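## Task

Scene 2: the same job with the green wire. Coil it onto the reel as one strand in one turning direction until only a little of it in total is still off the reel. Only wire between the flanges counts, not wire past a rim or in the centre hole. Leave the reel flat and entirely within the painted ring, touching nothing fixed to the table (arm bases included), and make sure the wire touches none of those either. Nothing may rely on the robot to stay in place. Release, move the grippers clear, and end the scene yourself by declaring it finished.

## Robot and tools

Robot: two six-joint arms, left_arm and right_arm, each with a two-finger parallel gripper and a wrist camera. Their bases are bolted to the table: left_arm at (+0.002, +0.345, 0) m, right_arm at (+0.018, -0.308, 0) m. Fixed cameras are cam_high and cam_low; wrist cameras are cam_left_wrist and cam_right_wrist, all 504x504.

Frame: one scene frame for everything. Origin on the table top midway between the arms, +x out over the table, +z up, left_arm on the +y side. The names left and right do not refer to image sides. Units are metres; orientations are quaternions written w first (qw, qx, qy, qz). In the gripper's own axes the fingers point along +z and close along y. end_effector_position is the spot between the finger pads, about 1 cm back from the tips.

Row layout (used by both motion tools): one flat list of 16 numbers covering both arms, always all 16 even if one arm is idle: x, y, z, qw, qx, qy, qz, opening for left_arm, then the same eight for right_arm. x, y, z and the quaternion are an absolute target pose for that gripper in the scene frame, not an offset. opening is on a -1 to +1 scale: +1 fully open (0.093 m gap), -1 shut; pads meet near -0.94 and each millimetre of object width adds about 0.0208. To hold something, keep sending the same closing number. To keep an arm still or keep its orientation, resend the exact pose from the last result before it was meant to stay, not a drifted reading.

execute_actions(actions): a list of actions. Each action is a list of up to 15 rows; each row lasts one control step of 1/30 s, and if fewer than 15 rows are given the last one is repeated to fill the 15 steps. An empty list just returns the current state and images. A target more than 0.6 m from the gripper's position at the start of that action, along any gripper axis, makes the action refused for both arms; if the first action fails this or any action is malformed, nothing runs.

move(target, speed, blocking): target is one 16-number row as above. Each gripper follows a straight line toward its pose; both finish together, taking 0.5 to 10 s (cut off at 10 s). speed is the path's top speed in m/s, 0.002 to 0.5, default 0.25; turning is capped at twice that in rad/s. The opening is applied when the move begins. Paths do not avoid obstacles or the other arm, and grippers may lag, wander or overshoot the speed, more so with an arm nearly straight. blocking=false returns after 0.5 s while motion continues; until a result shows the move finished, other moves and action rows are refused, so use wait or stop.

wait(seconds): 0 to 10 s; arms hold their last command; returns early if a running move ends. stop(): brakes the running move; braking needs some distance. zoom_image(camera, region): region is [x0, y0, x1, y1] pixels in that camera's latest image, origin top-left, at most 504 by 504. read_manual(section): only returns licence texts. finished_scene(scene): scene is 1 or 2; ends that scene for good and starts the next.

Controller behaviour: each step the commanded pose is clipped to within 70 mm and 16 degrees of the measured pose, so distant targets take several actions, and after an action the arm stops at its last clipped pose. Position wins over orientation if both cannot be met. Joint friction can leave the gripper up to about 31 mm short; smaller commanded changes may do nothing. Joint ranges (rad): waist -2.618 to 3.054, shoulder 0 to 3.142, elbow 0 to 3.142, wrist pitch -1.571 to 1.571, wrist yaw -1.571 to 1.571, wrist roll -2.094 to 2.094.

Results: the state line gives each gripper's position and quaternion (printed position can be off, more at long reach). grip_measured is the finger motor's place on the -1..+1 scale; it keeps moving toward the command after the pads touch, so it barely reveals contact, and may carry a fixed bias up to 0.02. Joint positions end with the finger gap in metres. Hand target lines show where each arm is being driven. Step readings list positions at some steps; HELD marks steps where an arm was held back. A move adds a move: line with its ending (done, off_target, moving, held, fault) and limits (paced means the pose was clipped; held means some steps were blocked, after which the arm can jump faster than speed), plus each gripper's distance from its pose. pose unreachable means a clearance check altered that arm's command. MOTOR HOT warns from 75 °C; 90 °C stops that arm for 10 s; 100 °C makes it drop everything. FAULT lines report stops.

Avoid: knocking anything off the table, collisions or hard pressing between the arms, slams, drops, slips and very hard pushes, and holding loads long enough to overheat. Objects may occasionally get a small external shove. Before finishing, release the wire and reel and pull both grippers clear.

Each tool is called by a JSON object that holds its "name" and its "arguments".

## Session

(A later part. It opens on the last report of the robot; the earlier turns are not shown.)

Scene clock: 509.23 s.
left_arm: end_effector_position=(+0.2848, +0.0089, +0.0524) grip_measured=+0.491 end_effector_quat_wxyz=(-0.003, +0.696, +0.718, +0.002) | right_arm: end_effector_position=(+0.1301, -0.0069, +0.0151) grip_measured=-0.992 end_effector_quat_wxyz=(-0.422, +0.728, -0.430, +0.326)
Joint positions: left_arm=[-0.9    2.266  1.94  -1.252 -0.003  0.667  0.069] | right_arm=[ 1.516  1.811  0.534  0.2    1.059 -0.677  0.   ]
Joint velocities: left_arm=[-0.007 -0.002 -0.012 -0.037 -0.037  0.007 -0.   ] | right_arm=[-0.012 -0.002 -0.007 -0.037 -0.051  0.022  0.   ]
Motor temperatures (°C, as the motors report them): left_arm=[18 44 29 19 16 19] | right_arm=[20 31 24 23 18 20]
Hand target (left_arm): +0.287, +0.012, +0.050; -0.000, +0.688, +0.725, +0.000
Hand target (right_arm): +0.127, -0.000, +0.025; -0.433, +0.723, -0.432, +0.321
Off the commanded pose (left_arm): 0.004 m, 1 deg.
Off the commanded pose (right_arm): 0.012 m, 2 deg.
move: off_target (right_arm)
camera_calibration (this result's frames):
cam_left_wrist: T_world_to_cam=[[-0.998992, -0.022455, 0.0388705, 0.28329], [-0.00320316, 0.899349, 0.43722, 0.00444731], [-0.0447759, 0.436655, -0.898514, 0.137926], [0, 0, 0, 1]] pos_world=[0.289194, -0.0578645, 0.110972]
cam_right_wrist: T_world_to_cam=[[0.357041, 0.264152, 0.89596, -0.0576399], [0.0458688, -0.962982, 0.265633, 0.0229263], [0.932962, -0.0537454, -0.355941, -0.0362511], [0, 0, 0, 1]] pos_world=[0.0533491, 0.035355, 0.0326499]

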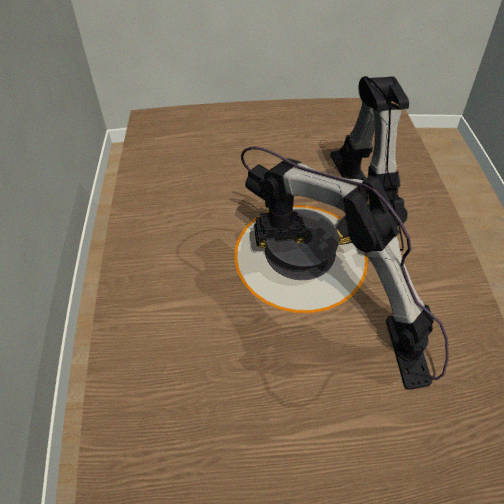

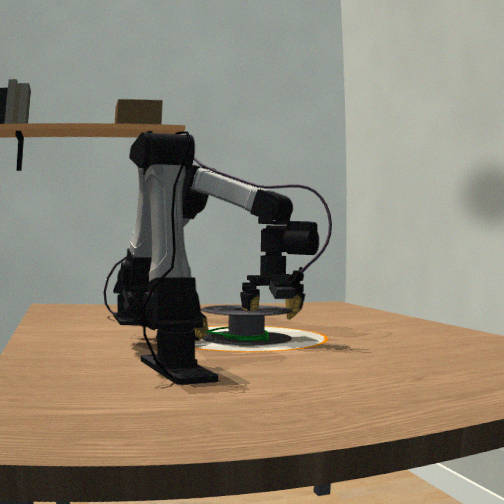

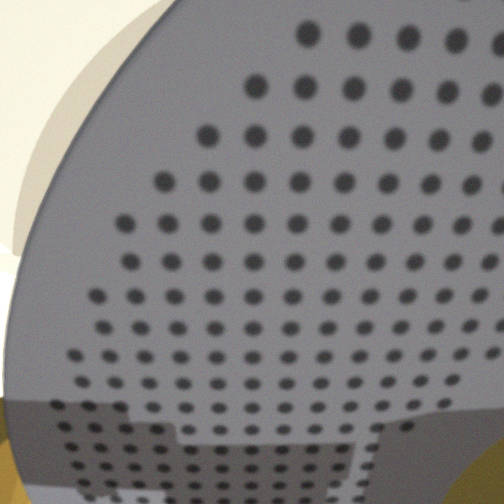

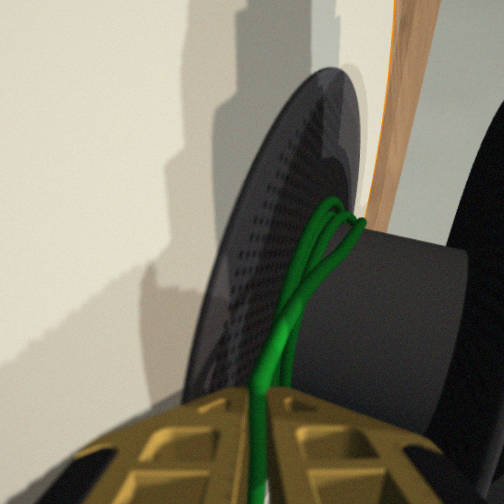

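{"name": "move", "arguments": {"target": [0.293,0.012,0.058,-0.0485,0.693,0.7176,-0.0502,0.25,0.122,-0.003,0.054,0.5851,-0.6385,0.3687,-0.3378,-1], "speed": 0.05}}

{"name": "zoom_image", "arguments": {"camera": "cam_low", "region": [170,280,310,360]}}

Scene clock: 515.23 s.
left_arm: end_effector_position=(+0.2858, +0.0076, +0.0584) grip_measured=+0.491 end_effector_quat_wxyz=(-0.047, +0.693, +0.718, -0.051) | right_arm: end_effector_position=(+0.1260, +0.0054, +0.0583) grip_measured=-0.992 end_effector_quat_wxyz=(+0.587, -0.632, +0.377, -0.338)
Joint positions: left_arm=[-0.858  2.37   2.134 -1.424  0.107  0.709  0.069] | right_arm=[ 1.563  2.095  0.326  1.528  1.217 -1.329  0.   ]
Joint velocities: left_arm=[ 0.002  0.002  0.012 -0.022 -0.007 -0.022 -0.   ] | right_arm=[-0.007 -0.012  0.002 -0.022 -0.007 -0.022  0.   ]
Motor temperatures (°C, as the motors report them): left_arm=[18 45 29 19 16 19] | right_arm=[20 31 24 23 18 20]
Hand target (left_arm): +0.293, +0.012, +0.058; -0.048, +0.693, +0.718, -0.050
Hand target (right_arm): +0.122, +0.000, +0.055; +0.585, -0.638, +0.368, -0.340
Off the commanded pose (left_arm): 0.008 m, 0 deg.
Off the commanded pose (right_arm): 0.010 m, 1 deg.
joint sent to its limit (right arm) — the command would take joint 4 (wrist pitch) past its upper limit, so that joint was sent only as far as its limit.
move: done
camera_calibration (this result's frames):
cam_left_wrist: T_world_to_cam=[[-0.984192, -0.0261718, 0.175159, 0.271848], [0.0509204, 0.905443, 0.421403, -0.0116595], [-0.169625, 0.423661, -0.889797, 0.179258], [0, 0, 0, 1]] pos_world=[0.298551, -0.0582727, 0.1168]
cam_right_wrist: T_world_to_cam=[[0.085519, 0.0191968, 0.996152, -0.0684367], [0.0999622, -0.994935, 0.0105916, 0.0317766], [0.991309, 0.0986717, -0.0870048, -0.0401953], [0, 0, 0, 1]] pos_world=[0.0425222, 0.0368955, 0.0643396]

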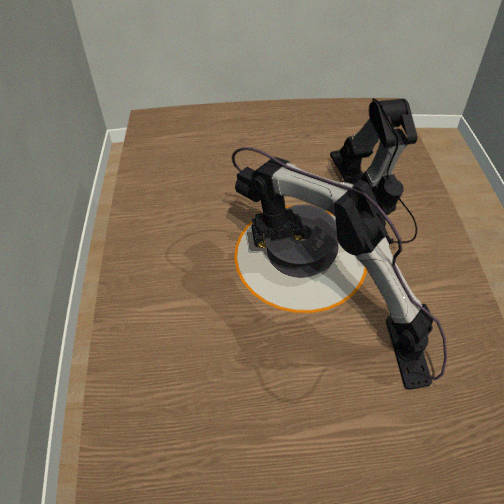

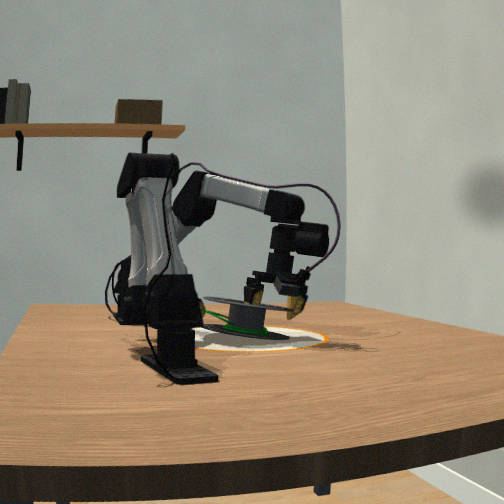

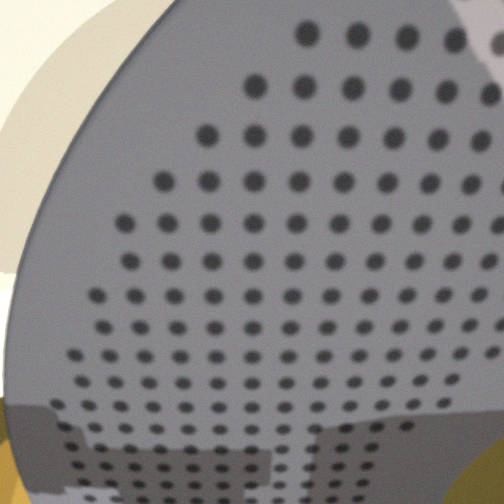

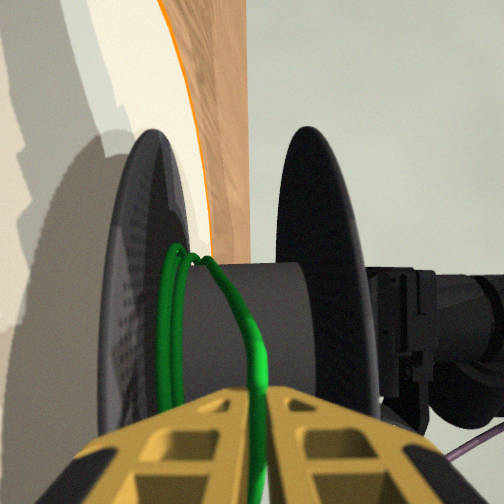

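Region (170, 280, 310, 360) of cam_low's 504x504 image, scaled by 3.600, with more detail than that image has; it fills the top 288 rows of this view, and the rest is white.

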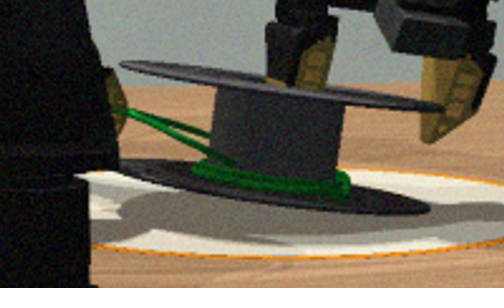

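{"name": "move", "arguments": {"target": [0.286,-0.005,0.059,-0.0458,0.7529,0.6545,-0.0527,0.25,0.140,0.003,0.056,0.5851,-0.6385,0.3687,-0.3378,-1], "speed": 0.03}}

{"name": "zoom_image", "arguments": {"camera": "cam_low", "region": [170,280,310,360]}}

Scene clock: 521.03 s.
left_arm: end_effector_position=(+0.2885, -0.0029, +0.0586) grip_measured=+0.491 end_effector_quat_wxyz=(-0.041, +0.746, +0.662, -0.052) | right_arm: end_effector_position=(+0.1378, +0.0077, +0.0575) grip_measured=-0.992 end_effector_quat_wxyz=(-0.584, +0.636, -0.376, +0.337)
Joint positions: left_arm=[-0.87   2.418  2.221 -1.457  0.105  0.852  0.069] | right_arm=[ 1.511  2.095  0.326  1.537  1.161 -1.347  0.   ]
Joint velocities: left_arm=[-0.007  0.007  0.012 -0.051  0.022  0.037  0.002] | right_arm=[-0.007  0.017 -0.007 -0.051 -0.022  0.022  0.   ]
Motor temperatures (°C, as the motors report them): left_arm=[18 45 29 19 16 19] | right_arm=[20 31 24 24 18 20]
Hand target (left_arm): +0.286, -0.005, +0.059; -0.045, +0.753, +0.655, -0.053
Hand target (right_arm): +0.140, +0.003, +0.056; -0.581, +0.641, -0.372, +0.337
Off the commanded pose (left_arm): 0.003 m, 1 deg.
Off the commanded pose (right_arm): 0.005 m, 1 deg.
joint sent to its limit (right arm) — the command would take joint 4 (wrist pitch) past its upper limit, so that joint was sent only as far as its limit.
move: done
camera_calibration (this result's frames):
cam_left_wrist: T_world_to_cam=[[-0.977376, 0.1291, 0.167537, 0.273124], [0.187326, 0.896155, 0.402263, -0.0406051], [-0.0982069, 0.424546, -0.900064, 0.164332], [0, 0, 0, 1]] pos_world=[0.29069, -0.0686385, 0.118485]
cam_right_wrist: T_world_to_cam=[[0.0910436, 0.0278514, 0.995457, -0.0694303], [0.103829, -0.994426, 0.0183264, 0.0319259], [0.990419, 0.101689, -0.0934279, -0.0517404], [0, 0, 0, 1]] pos_world=[0.0542511, 0.0389431, 0.0636959]

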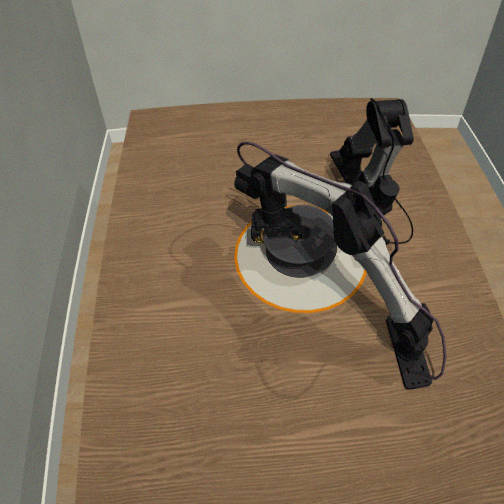

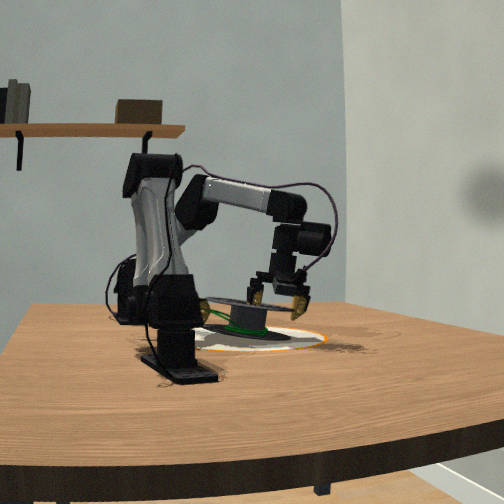

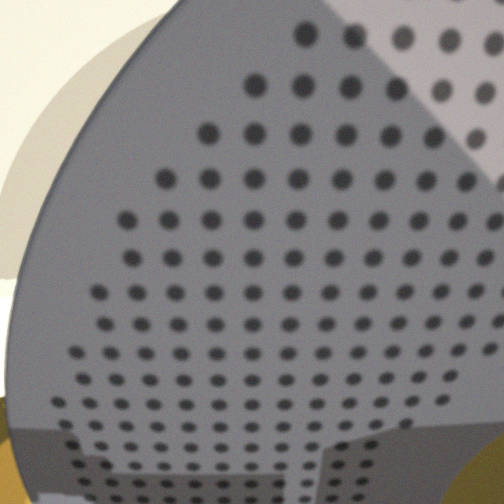

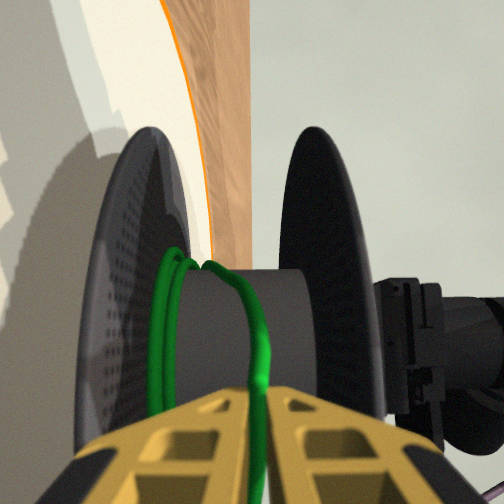

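Region (170, 280, 310, 360) of cam_low's 504x504 image, scaled by 3.600, with more detail than that image has; it fills the top 288 rows of this view, and the rest is white.

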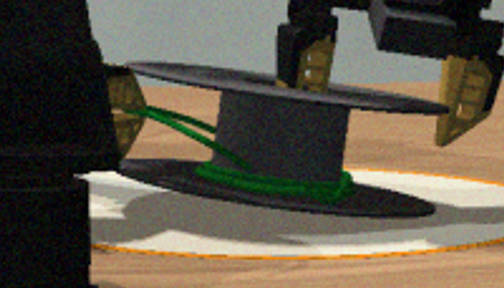

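{"name": "move", "arguments": {"target": [0.283,-0.017,0.059,-0.041,0.8071,0.5864,-0.0565,0.25,0.153,0.002,0.051,0.5851,-0.6385,0.3687,-0.3378,-1], "speed": 0.03}}

{"name": "zoom_image", "arguments": {"camera": "cam_low", "region": [170,280,310,360]}}

Scene clock: 525.57 s.
left_arm: end_effector_position=(+0.2954, -0.0168, +0.0597) grip_measured=+0.491 end_effector_quat_wxyz=(-0.020, +0.793, +0.607, -0.053) | right_arm: end_effector_position=(+0.1465, +0.0117, +0.0552) grip_measured=-0.992 end_effector_quat_wxyz=(-0.583, +0.643, -0.373, +0.327)
Joint positions: left_arm=[-0.879  2.46   2.303 -1.461  0.104  0.986  0.069] | right_arm=[ 1.465  2.095  0.326  1.537  1.093 -1.35   0.   ]
Joint velocities: left_arm=[-0.012  0.002 -0.017  0.095  0.022  0.022 -0.001] | right_arm=[ 0.007  0.002  0.022 -0.007 -0.007 -0.051  0.   ]
Motor temperatures (°C, as the motors report them): left_arm=[18 46 29 19 16 19] | right_arm=[20 31 24 25 18 20]
Hand target (left_arm): +0.283, -0.017, +0.059; -0.040, +0.807, +0.587, -0.056
Hand target (right_arm): +0.153, +0.002, +0.051; -0.575, +0.645, -0.376, +0.335
Off the commanded pose (left_arm): 0.012 m, 4 deg.
Off the commanded pose (right_arm): 0.012 m, 1 deg.
joint sent to its limit (right arm) — the command would take joint 4 (wrist pitch) past its upper limit, so that joint was sent only as far as its limit.
move: off_target (left_arm, right_arm)
camera_calibration (this result's frames):
cam_left_wrist: T_world_to_cam=[[-0.952825, 0.272902, 0.132849, 0.27871], [0.303134, 0.877701, 0.371147, -0.0625004], [-0.0153151, 0.393909, -0.919022, 0.148], [0, 0, 0, 1]] pos_world=[0.286775, -0.0795026, 0.122185]
cam_right_wrist: T_world_to_cam=[[0.104596, 0.033182, 0.993961, -0.0699905], [0.124534, -0.992014, 0.0200121, 0.031793], [0.986687, 0.121689, -0.107893, -0.0598963], [0, 0, 0, 1]] pos_world=[0.0624603, 0.0411502, 0.0624693]

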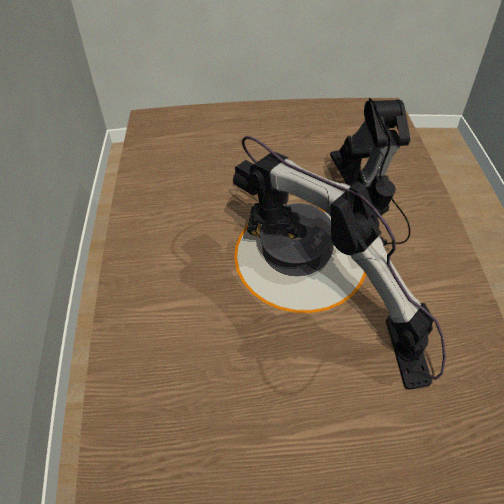

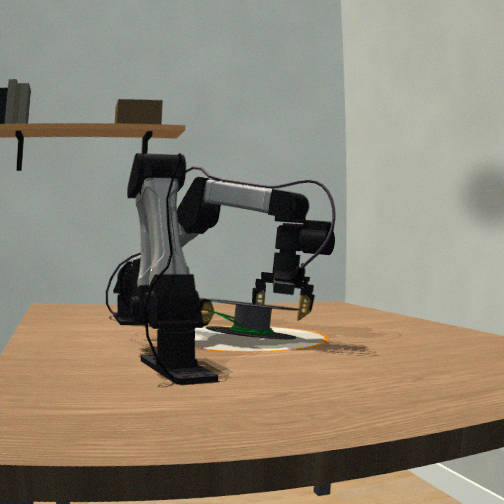

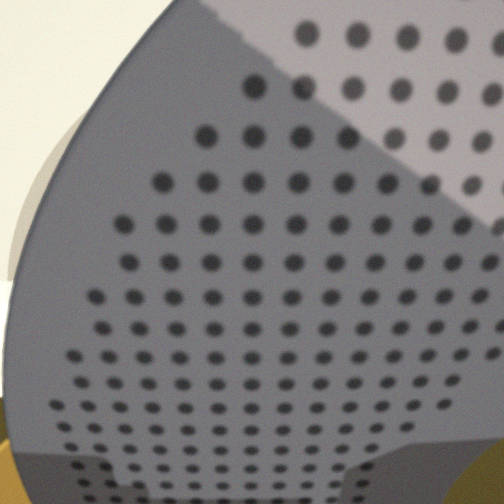

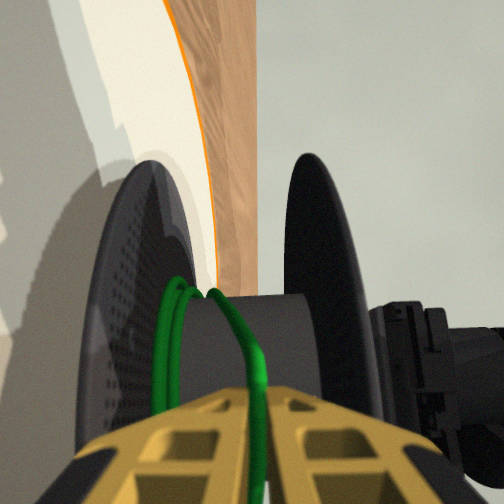

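Region (170, 280, 310, 360) of cam_low's 504x504 image, scaled by 3.600, with more detail than that image has; it fills the top 288 rows of this view, and the rest is white.

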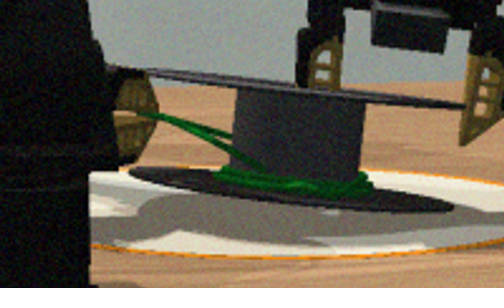

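{"name": "move", "arguments": {"target": [0.290,-0.016,0.059,-0.0425,0.7915,0.6073,-0.0554,0.25,0.141,0.004,0.047,0.545,-0.673,0.3886,-0.3147,-1], "speed": 0.03}}

{"name": "zoom_image", "arguments": {"camera": "cam_low", "region": [170,280,310,360]}}

Scene clock: 528.73 s.
left_arm: end_effector_position=(+0.2949, -0.0170, +0.0589) grip_measured=+0.491 end_effector_quat_wxyz=(-0.030, +0.790, +0.611, -0.053) | right_arm: end_effector_position=(+0.1459, +0.0024, +0.0454) grip_measured=-0.992 end_effector_quat_wxyz=(-0.543, +0.670, -0.392, +0.321)
Joint positions: left_arm=[-0.881  2.492  2.359 -1.504  0.102  0.975  0.069] | right_arm=[ 1.469  1.937  0.326  1.15   1.092 -1.159  0.   ]
Joint velocities: left_arm=[ 0.002  0.022 -0.012 -0.037  0.007  0.037 -0.001] | right_arm=[-0.002 -0.007 -0.002 -0.037  0.037  0.007  0.   ]
Motor temperatures (°C, as the motors report them): left_arm=[18 46 30 19 16 19] | right_arm=[20 31 24 25 18 20]
Hand target (left_arm): +0.290, -0.016, +0.059; -0.042, +0.791, +0.608, -0.055
Hand target (right_arm): +0.141, +0.003, +0.047; -0.545, +0.673, -0.389, +0.314
Off the commanded pose (left_arm): 0.005 m, 1 deg.
Off the commanded pose (right_arm): 0.005 m, 1 deg.
move: done
camera_calibration (this result's frames):
cam_left_wrist: T_world_to_cam=[[-0.953477, 0.261866, 0.149358, 0.277457], [0.299939, 0.873835, 0.382686, -0.061742], [-0.0303015, 0.409681, -0.911726, 0.151645], [0, 0, 0, 1]] pos_world=[0.287663, -0.0808301, 0.120446]
cam_right_wrist: T_world_to_cam=[[0.183248, 0.0944551, 0.978519, -0.0707713], [0.103304, -0.991713, 0.0763829, 0.0234477], [0.977624, 0.0870883, -0.191487, -0.0539778], [0, 0, 0, 1]] pos_world=[0.0633164, 0.0346389, 0.057124]

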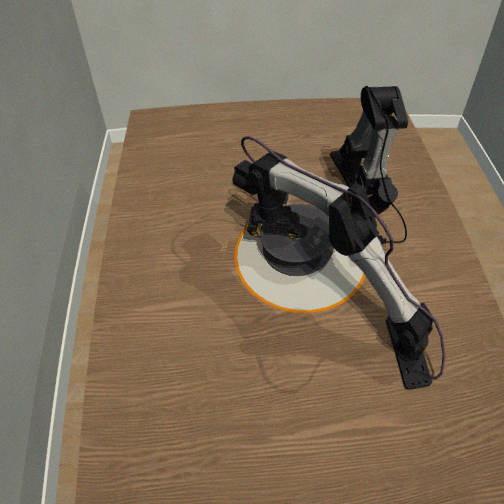

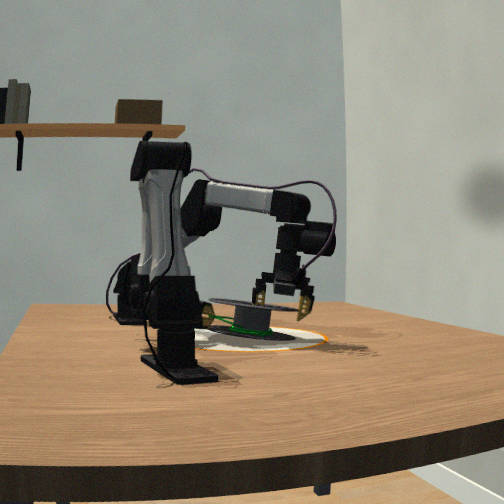

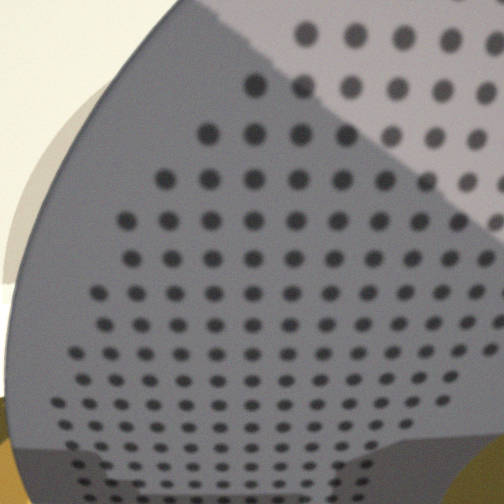

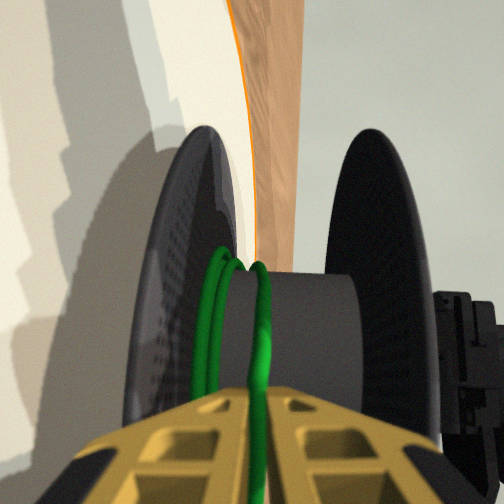

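Region (170, 280, 310, 360) of cam_low's 504x504 image, scaled by 3.600, with more detail than that image has; it fills the top 288 rows of this view, and the rest is white.

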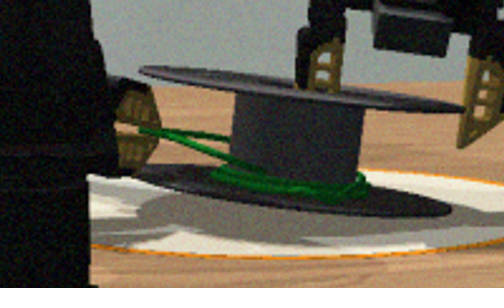

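{"name": "move", "arguments": {"target": [0.288,-0.029,0.059,-0.038,0.8367,0.5433,-0.0585,0.25,0.160,0.000,0.049,0.545,-0.673,0.3886,-0.3147,-1], "speed": 0.03}}

{"name": "zoom_image", "arguments": {"camera": "cam_low", "region": [170,280,310,360]}}

Scene clock: 532.37 s.
left_arm: end_effector_position=(+0.2955, -0.0271, +0.0597) grip_measured=+0.491 end_effector_quat_wxyz=(-0.023, +0.830, +0.555, -0.054) | right_arm: end_effector_position=(+0.1558, +0.0075, +0.0466) grip_measured=-0.992 end_effector_quat_wxyz=(-0.544, +0.677, -0.386, +0.312)
Joint positions: left_arm=[-0.894  2.543  2.456 -1.542  0.102  1.099  0.069] | right_arm=[ 1.416  1.937  0.326  1.191  1.019 -1.211  0.   ]
Joint velocities: left_arm=[-0.007 -0.012 -0.012 -0.066  0.007 -0.007 -0.   ] | right_arm=[ 0.002 -0.017 -0.007  0.051 -0.037 -0.066  0.   ]
Motor temperatures (°C, as the motors report them): left_arm=[18 47 30 19 16 19] | right_arm=[20 31 23 25 18 20]
Hand target (left_arm): +0.288, -0.029, +0.059; -0.033, +0.837, +0.544, -0.058
Hand target (right_arm): +0.160, +0.000, +0.049; -0.544, +0.673, -0.389, +0.314
Off the commanded pose (left_arm): 0.008 m, 2 deg.
Off the commanded pose (right_arm): 0.009 m, 1 deg.
joint sent to its limit (left arm) — the command would take joint 4 (wrist pitch) past its lower limit, so that joint was sent only as far as its limit.
move: done
camera_calibration (this result's frames):
cam_left_wrist: T_world_to_cam=[[-0.910083, 0.391819, 0.13501, 0.272087], [0.413214, 0.833013, 0.36789, -0.0870195], [0.0316806, 0.390598, -0.920016, 0.138131], [0, 0, 0, 1]] pos_world=[0.279203, -0.0880742, 0.122362]
cam_right_wrist: T_world_to_cam=[[0.188785, 0.103227, 0.976578, -0.075108], [0.127725, -0.988594, 0.0798058, 0.0234211], [0.973677, 0.109667, -0.199816, -0.063095], [0, 0, 0, 1]] pos_world=[0.0726219, 0.0378265, 0.0588722]

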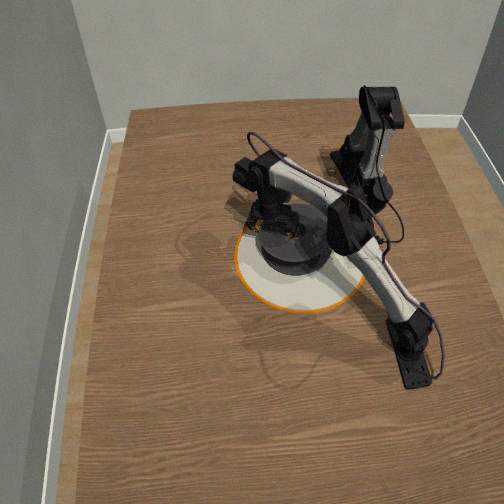

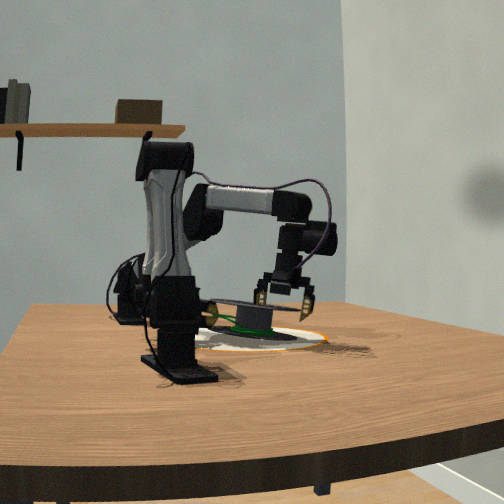

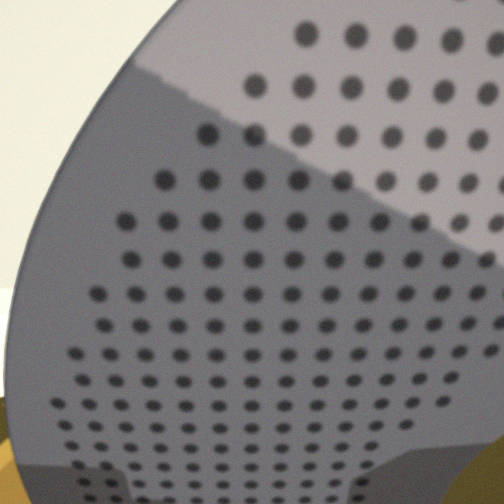

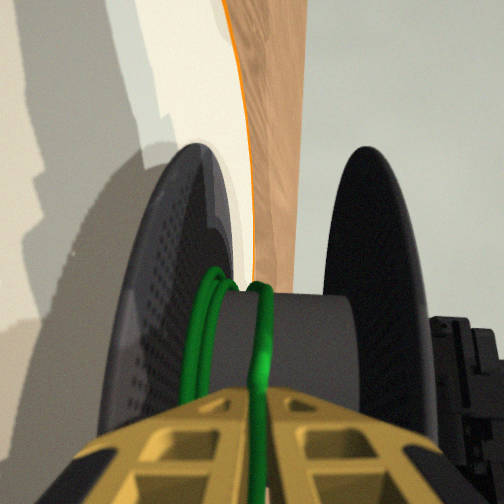

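Region (170, 280, 310, 360) of cam_low's 504x504 image, scaled by 3.600, with more detail than that image has; it fills the top 288 rows of this view, and the rest is white.

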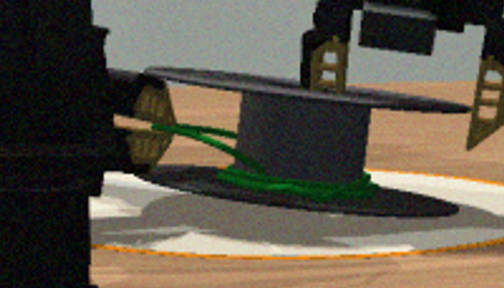

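{"name": "move", "arguments": {"target": [0.290,-0.029,0.059,-0.038,0.8367,0.5433,-0.0585,0.25,0.167,-0.010,0.049,0.545,-0.673,0.3886,-0.3147,-1], "speed": 0.03}}

{"name": "zoom_image", "arguments": {"camera": "cam_low", "region": [170,280,310,360]}}

Scene clock: 534.20 s.
left_arm: end_effector_position=(+0.2967, -0.0285, +0.0596) grip_measured=+0.491 end_effector_quat_wxyz=(-0.021, +0.831, +0.553, -0.054) | right_arm: end_effector_position=(+0.1639, -0.0048, +0.0442) grip_measured=-0.992 end_effector_quat_wxyz=(-0.539, +0.679, -0.385, +0.316)
Joint positions: left_arm=[-0.894  2.549  2.467 -1.543  0.102  1.104  0.069] | right_arm=[ 1.382  1.937  0.279  1.246  0.992 -1.234  0.   ]
Joint velocities: left_arm=[ 0.027 -0.017 -0.012 -0.022 -0.007 -0.037  0.001] | right_arm=[ 0.002 -0.007  0.002 -0.007 -0.037  0.007  0.   ]
Motor temperatures (°C, as the motors report them): left_arm=[18 47 30 19 16 19] | right_arm=[20 31 23 25 18 20]
Hand target (left_arm): +0.290, -0.029, +0.059; -0.031, +0.836, +0.544, -0.058
Hand target (right_arm): +0.167, -0.010, +0.049; -0.545, +0.673, -0.389, +0.314
Off the commanded pose (left_arm): 0.007 m, 2 deg.
Off the commanded pose (right_arm): 0.008 m, 1 deg.
joint sent to its limit (left arm) — the command would take joint 4 (wrist pitch) past its lower limit, so that joint was sent only as far as its limit.
move: done
camera_calibration (this result's frames):
cam_left_wrist: T_world_to_cam=[[-0.908429, 0.397172, 0.130422, 0.273657], [0.41641, 0.832217, 0.366084, -0.0872499], [0.0368592, 0.386871, -0.921397, 0.136986], [0, 0, 0, 1]] pos_world=[0.279881, -0.0890741, 0.122468]
cam_right_wrist: T_world_to_cam=[[0.189064, 0.112794, 0.975465, -0.0730224], [0.123885, -0.988184, 0.0902536, 0.0105853], [0.974119, 0.103782, -0.200803, -0.0700982], [0, 0, 0, 1]] pos_world=[0.0807784, 0.0259717, 0.0561996]

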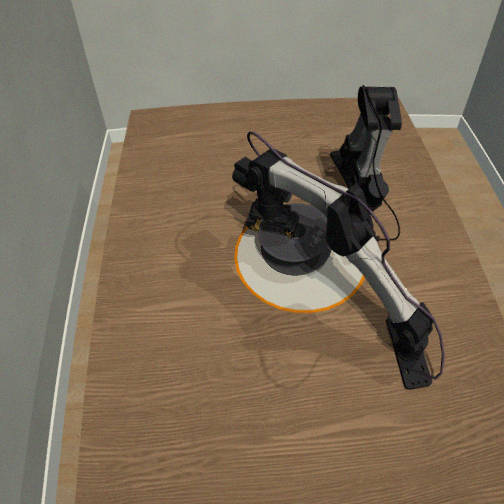

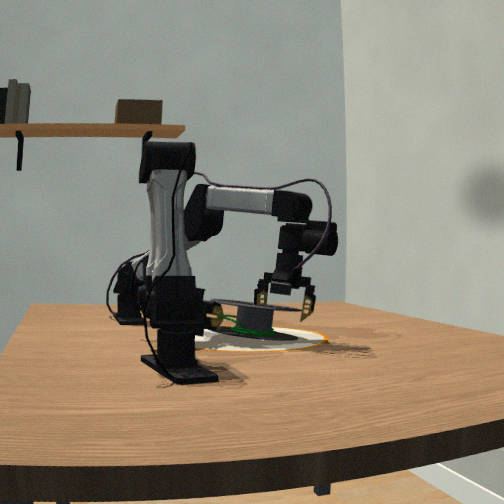

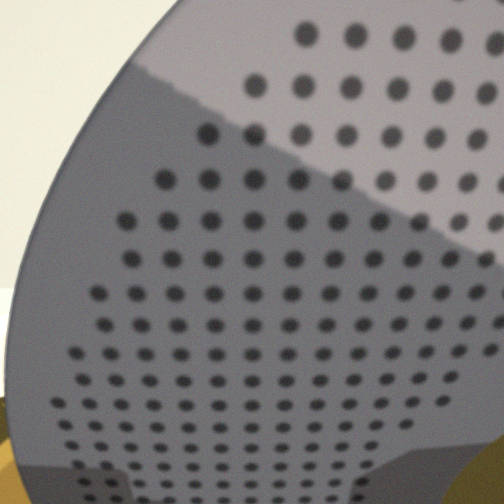

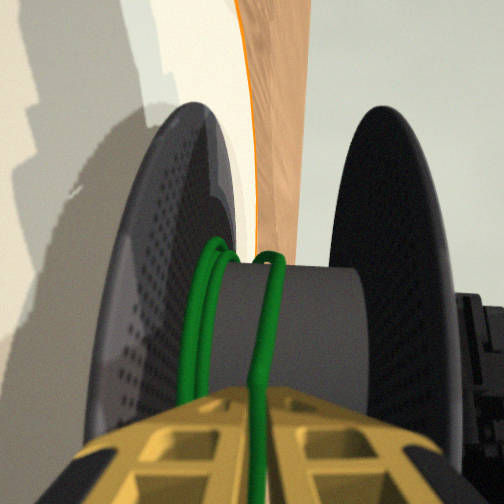

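Region (170, 280, 310, 360) of cam_low's 504x504 image, scaled by 3.600, with more detail than that image has; it fills the top 288 rows of this view, and the rest is white.

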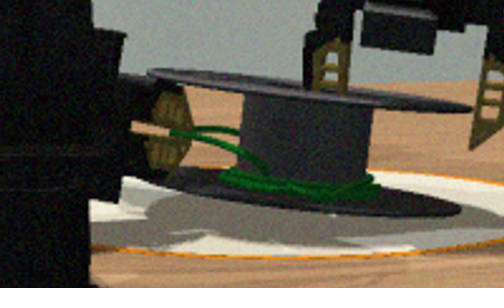

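{"name": "move", "arguments": {"target": [0.291,-0.029,0.059,-0.038,0.8367,0.5433,-0.0585,0.25,0.168,-0.018,0.048,0.5656,-0.6985,0.3407,-0.2759,-1], "speed": 0.03}}

{"name": "zoom_image", "arguments": {"camera": "cam_low", "region": [170,280,310,360]}}

Scene clock: 537.33 s.
left_arm: end_effector_position=(+0.2977, -0.0295, +0.0604) grip_measured=+0.491 end_effector_quat_wxyz=(-0.019, +0.828, +0.559, -0.053) | right_arm: end_effector_position=(+0.1625, -0.0091, +0.0472) grip_measured=-0.992 end_effector_quat_wxyz=(-0.565, +0.705, -0.335, +0.267)
Joint positions: left_arm=[-0.894  2.552  2.477 -1.545  0.101  1.09   0.069] | right_arm=[ 1.31   1.95   0.168  1.471  0.773 -1.348  0.   ]
Joint velocities: left_arm=[ 0.002 -0.007  0.002  0.022  0.081  0.007  0.   ] | right_arm=[-0.007  0.032 -0.007  0.022  0.051 -0.022  0.   ]
Motor temperatures (°C, as the motors report them): left_arm=[18 48 30 19 16 19] | right_arm=[20 31 23 26 18 20]
Hand target (left_arm): +0.291, -0.029, +0.059; -0.031, +0.837, +0.544, -0.058
Hand target (right_arm): +0.168, -0.018, +0.048; -0.565, +0.699, -0.342, +0.275
Off the commanded pose (left_arm): 0.007 m, 3 deg.
Off the commanded pose (right_arm): 0.011 m, 1 deg.
joint sent to its limit (left arm) — the command would take joint 4 (wrist pitch) past its lower limit, so that joint was sent only as far as its limit.
move: off_target (left_arm, right_arm)
camera_calibration (this result's frames):
cam_left_wrist: T_world_to_cam=[[-0.91448, 0.384298, 0.126653, 0.27654], [0.403161, 0.838721, 0.366071, -0.0829858], [0.0344542, 0.385826, -0.921928, 0.138782], [0, 0, 0, 1]] pos_world=[0.281566, -0.0902177, 0.123301]
cam_right_wrist: T_world_to_cam=[[0.178096, 0.129639, 0.975436, -0.0732385], [0.278802, -0.957311, 0.0763267, -0.017983], [0.94369, 0.25836, -0.206636, -0.0610656], [0, 0, 0, 1]] pos_world=[0.0756841, 0.00805618, 0.0601937]

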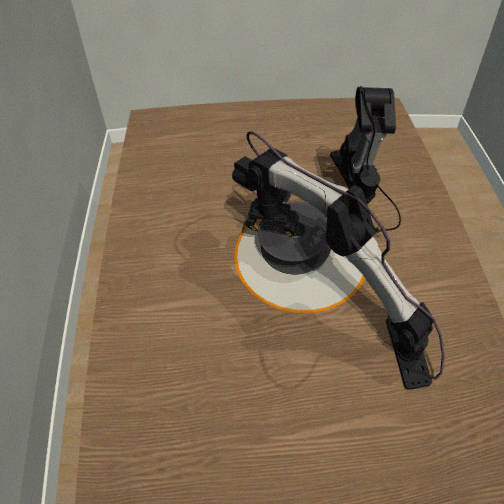

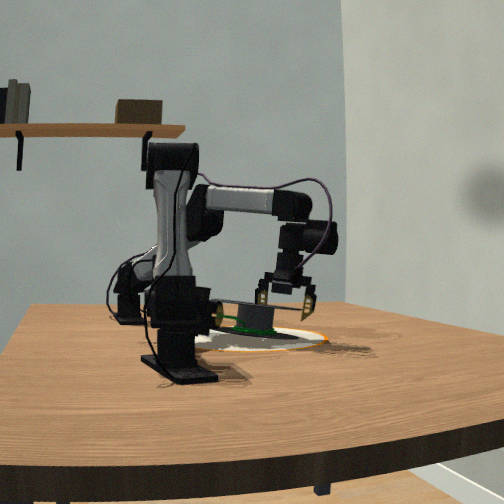

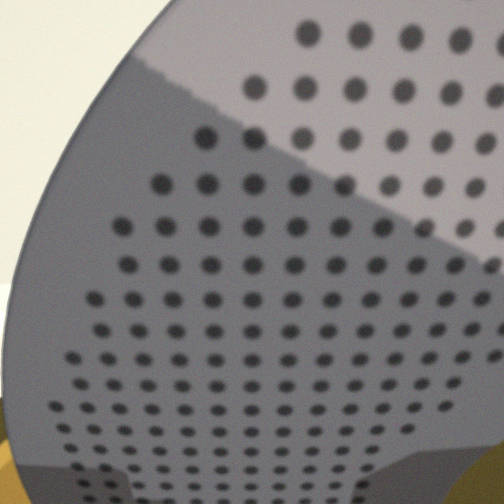

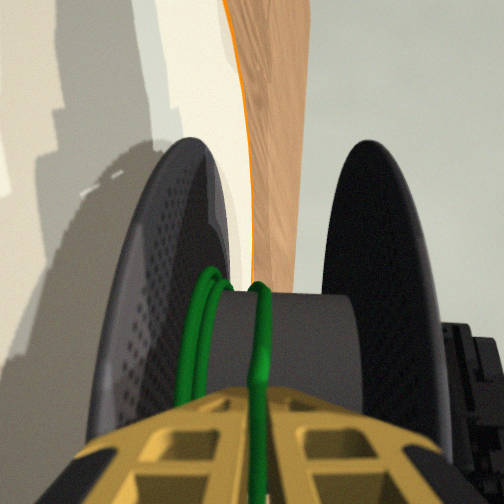

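Region (170, 280, 310, 360) of cam_low's 504x504 image, scaled by 3.600, with more detail than that image has; it fills the top 288 rows of this view, and the rest is white.

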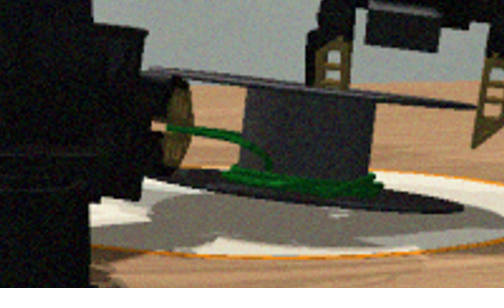

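{"name": "move", "arguments": {"target": [0.295,-0.029,0.059,-0.033,0.831,0.553,-0.0575,0.25,0.163,-0.010,0.047,0.5656,-0.6985,0.3407,-0.2759,-0.8], "speed": 0.03}}

{"name": "move", "arguments": {"target": [0.295,-0.029,0.059,-0.033,0.831,0.553,-0.0575,0.25,0.128,-0.030,0.056,0.545,-0.673,0.3886,-0.3147,-0.8], "speed": 0.05}}

{"name": "zoom_image", "arguments": {"camera": "cam_low", "region": [170,280,310,360]}}

Scene clock: 538.90 s.
left_arm: end_effector_position=(+0.2981, -0.0302, +0.0609) grip_measured=+0.491 end_effector_quat_wxyz=(-0.018, +0.828, +0.558, -0.053) | right_arm: end_effector_position=(+0.1625, -0.0095, +0.0474) grip_measured=-0.809 end_effector_quat_wxyz=(-0.565, +0.704, -0.336, +0.268)
Joint positions: left_arm=[-0.894  2.555  2.485 -1.547  0.102  1.09   0.069] | right_arm=[ 1.312  1.95   0.168  1.473  0.779 -1.347  0.006]
Joint velocities: left_arm=[-0.012 -0.012 -0.002 -0.095 -0.051  0.007 -0.001] | right_arm=[-0.012 -0.007  0.017 -0.037 -0.007  0.066  0.001]
Motor temperatures (°C, as the motors report them): left_arm=[18 48 30 19 16 19] | right_arm=[20 31 23 26 18 20]
Hand target (left_arm): +0.295, -0.029, +0.059; -0.027, +0.831, +0.553, -0.057
Hand target (right_arm): +0.163, -0.010, +0.047; -0.565, +0.699, -0.341, +0.276
Off the commanded pose (left_arm): 0.004 m, 2 deg.
Off the commanded pose (right_arm): 0.001 m, 1 deg.
joint sent to its limit (left arm) — the command would take joint 4 (wrist pitch) past its lower limit, so that joint was sent only as far as its limit.
move: done
camera_calibration (this result's frames):
cam_left_wrist: T_world_to_cam=[[-0.914434, 0.384912, 0.125113, 0.277183], [0.403206, 0.839513, 0.364202, -0.0826025], [0.035152, 0.383485, -0.922878, 0.139342], [0, 0, 0, 1]] pos_world=[0.281873, -0.0907808, 0.124]
cam_right_wrist: T_world_to_cam=[[0.177187, 0.128206, 0.975791, -0.0732729], [0.275159, -0.958393, 0.0759562, -0.017779], [0.94493, 0.25504, -0.205092, -0.0612158], [0, 0, 0, 1]] pos_world=[0.0757197, 0.00796723, 0.0602946]

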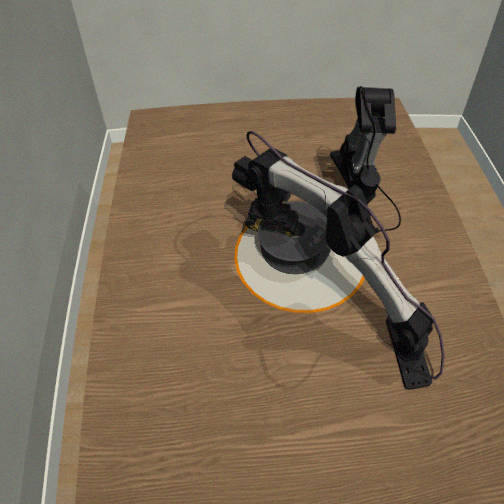

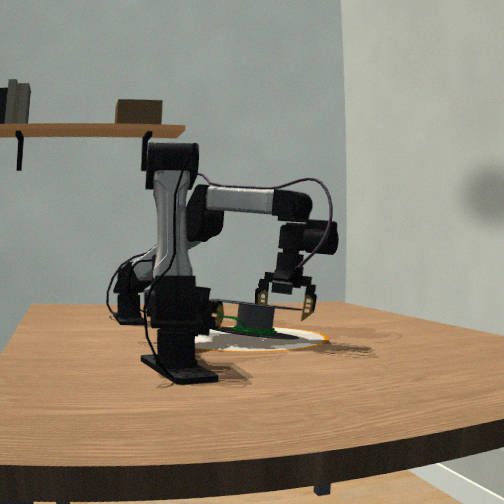

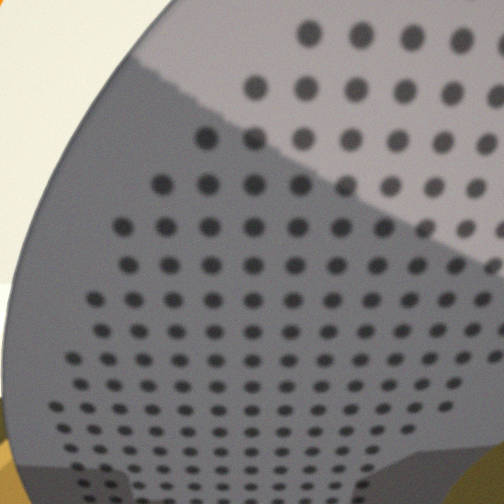

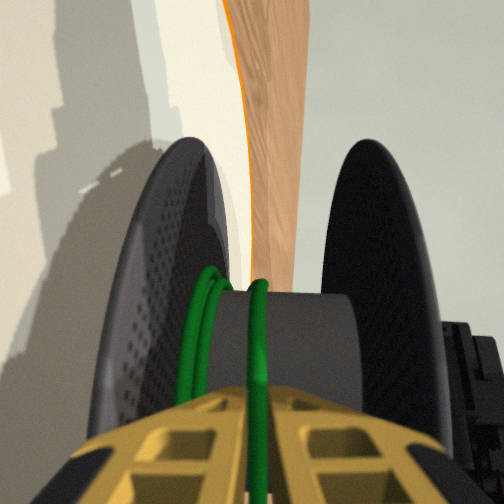

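Scene clock: 540.90 s.
left_arm: end_effector_position=(+0.2661, -0.0493, +0.0633) grip_measured=+0.491 end_effector_quat_wxyz=(-0.025, +0.828, +0.551, -0.096) | right_arm: end_effector_position=(+0.1334, -0.0288, +0.0547) grip_measured=-0.809 end_effector_quat_wxyz=(-0.550, +0.673, -0.389, +0.305)
Joint positions: left_arm=[-0.941  2.555  2.485 -1.565  0.188  1.06   0.069] | right_arm=[ 1.531  1.789  0.193  1.102  1.116 -1.102  0.006]
Joint velocities: left_arm=[-0.017  0.002 -0.007 -0.066  0.022  0.022 -0.001] | right_arm=[ 0.012 -0.051  0.012 -0.183 -0.022  0.066 -0.001]
Motor temperatures (°C, as the motors report them): left_arm=[18 48 30 19 16 19] | right_arm=[20 31 23 26 18 20]
Hand target (left_arm): +0.294, -0.029, +0.060; -0.028, +0.830, +0.554, -0.058
Hand target (right_arm): +0.129, -0.030, +0.058; -0.548, +0.671, -0.385, +0.317
Off the commanded pose (left_arm): 0.036 m, 5 deg.
Off the commanded pose (right_arm): 0.006 m, 1 deg.
joint sent to its limit (left arm) — the command would take joint 4 (wrist pitch) past its lower limit, so that joint was sent only as far as its limit.
move: off_target (left_arm)
camera_calibration (this result's frames):
cam_left_wrist: T_world_to_cam=[[-0.897306, 0.401646, 0.18309, 0.247611], [0.44006, 0.846378, 0.299986, -0.0599048], [-0.034475, 0.349749, -0.936209, 0.167671], [0, 0, 0, 1]] pos_world=[0.254325, -0.107393, 0.129611]
cam_right_wrist: T_world_to_cam=[[0.193811, 0.0836378, 0.977467, -0.0763535], [0.133031, -0.989397, 0.0582813, -0.00989317], [0.971977, 0.118738, -0.202882, -0.0349686], [0, 0, 0, 1]] pos_world=[0.0501029, 0.000749888, 0.0681151]

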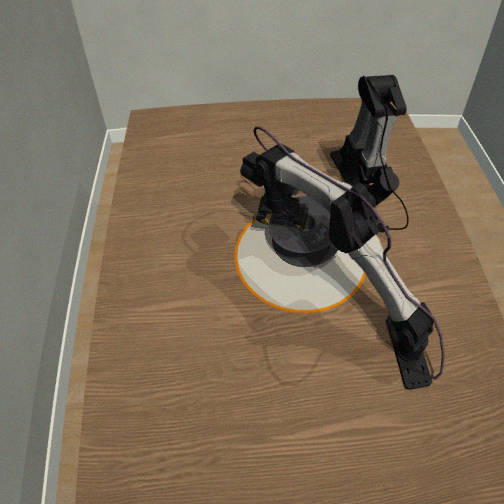

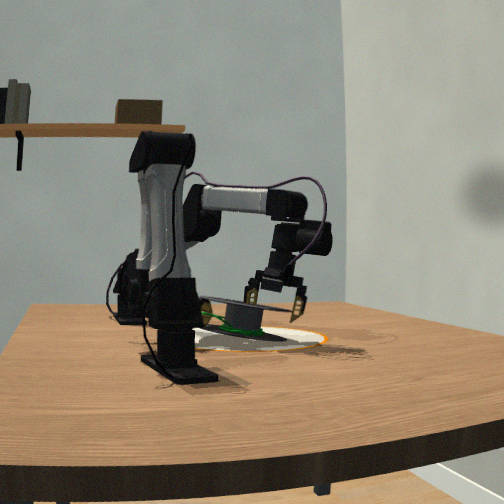

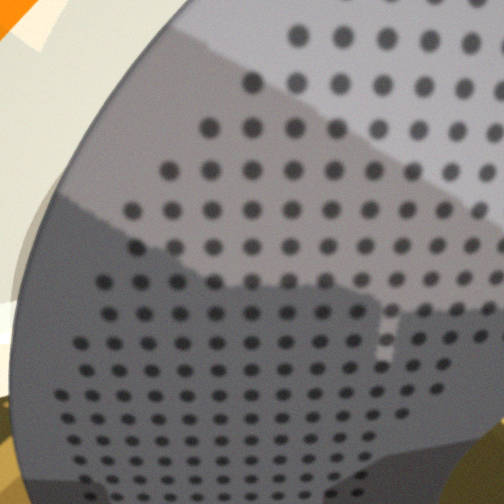

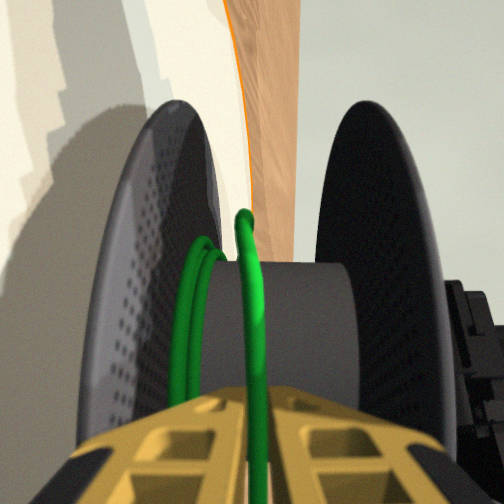

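Region (170, 280, 310, 360) of cam_low's 504x504 image, scaled by 3.600, with more detail than that image has; it fills the top 288 rows of this view, and the rest is white.

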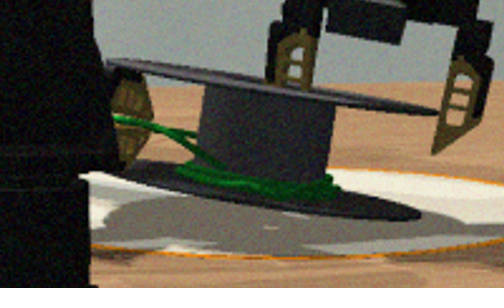

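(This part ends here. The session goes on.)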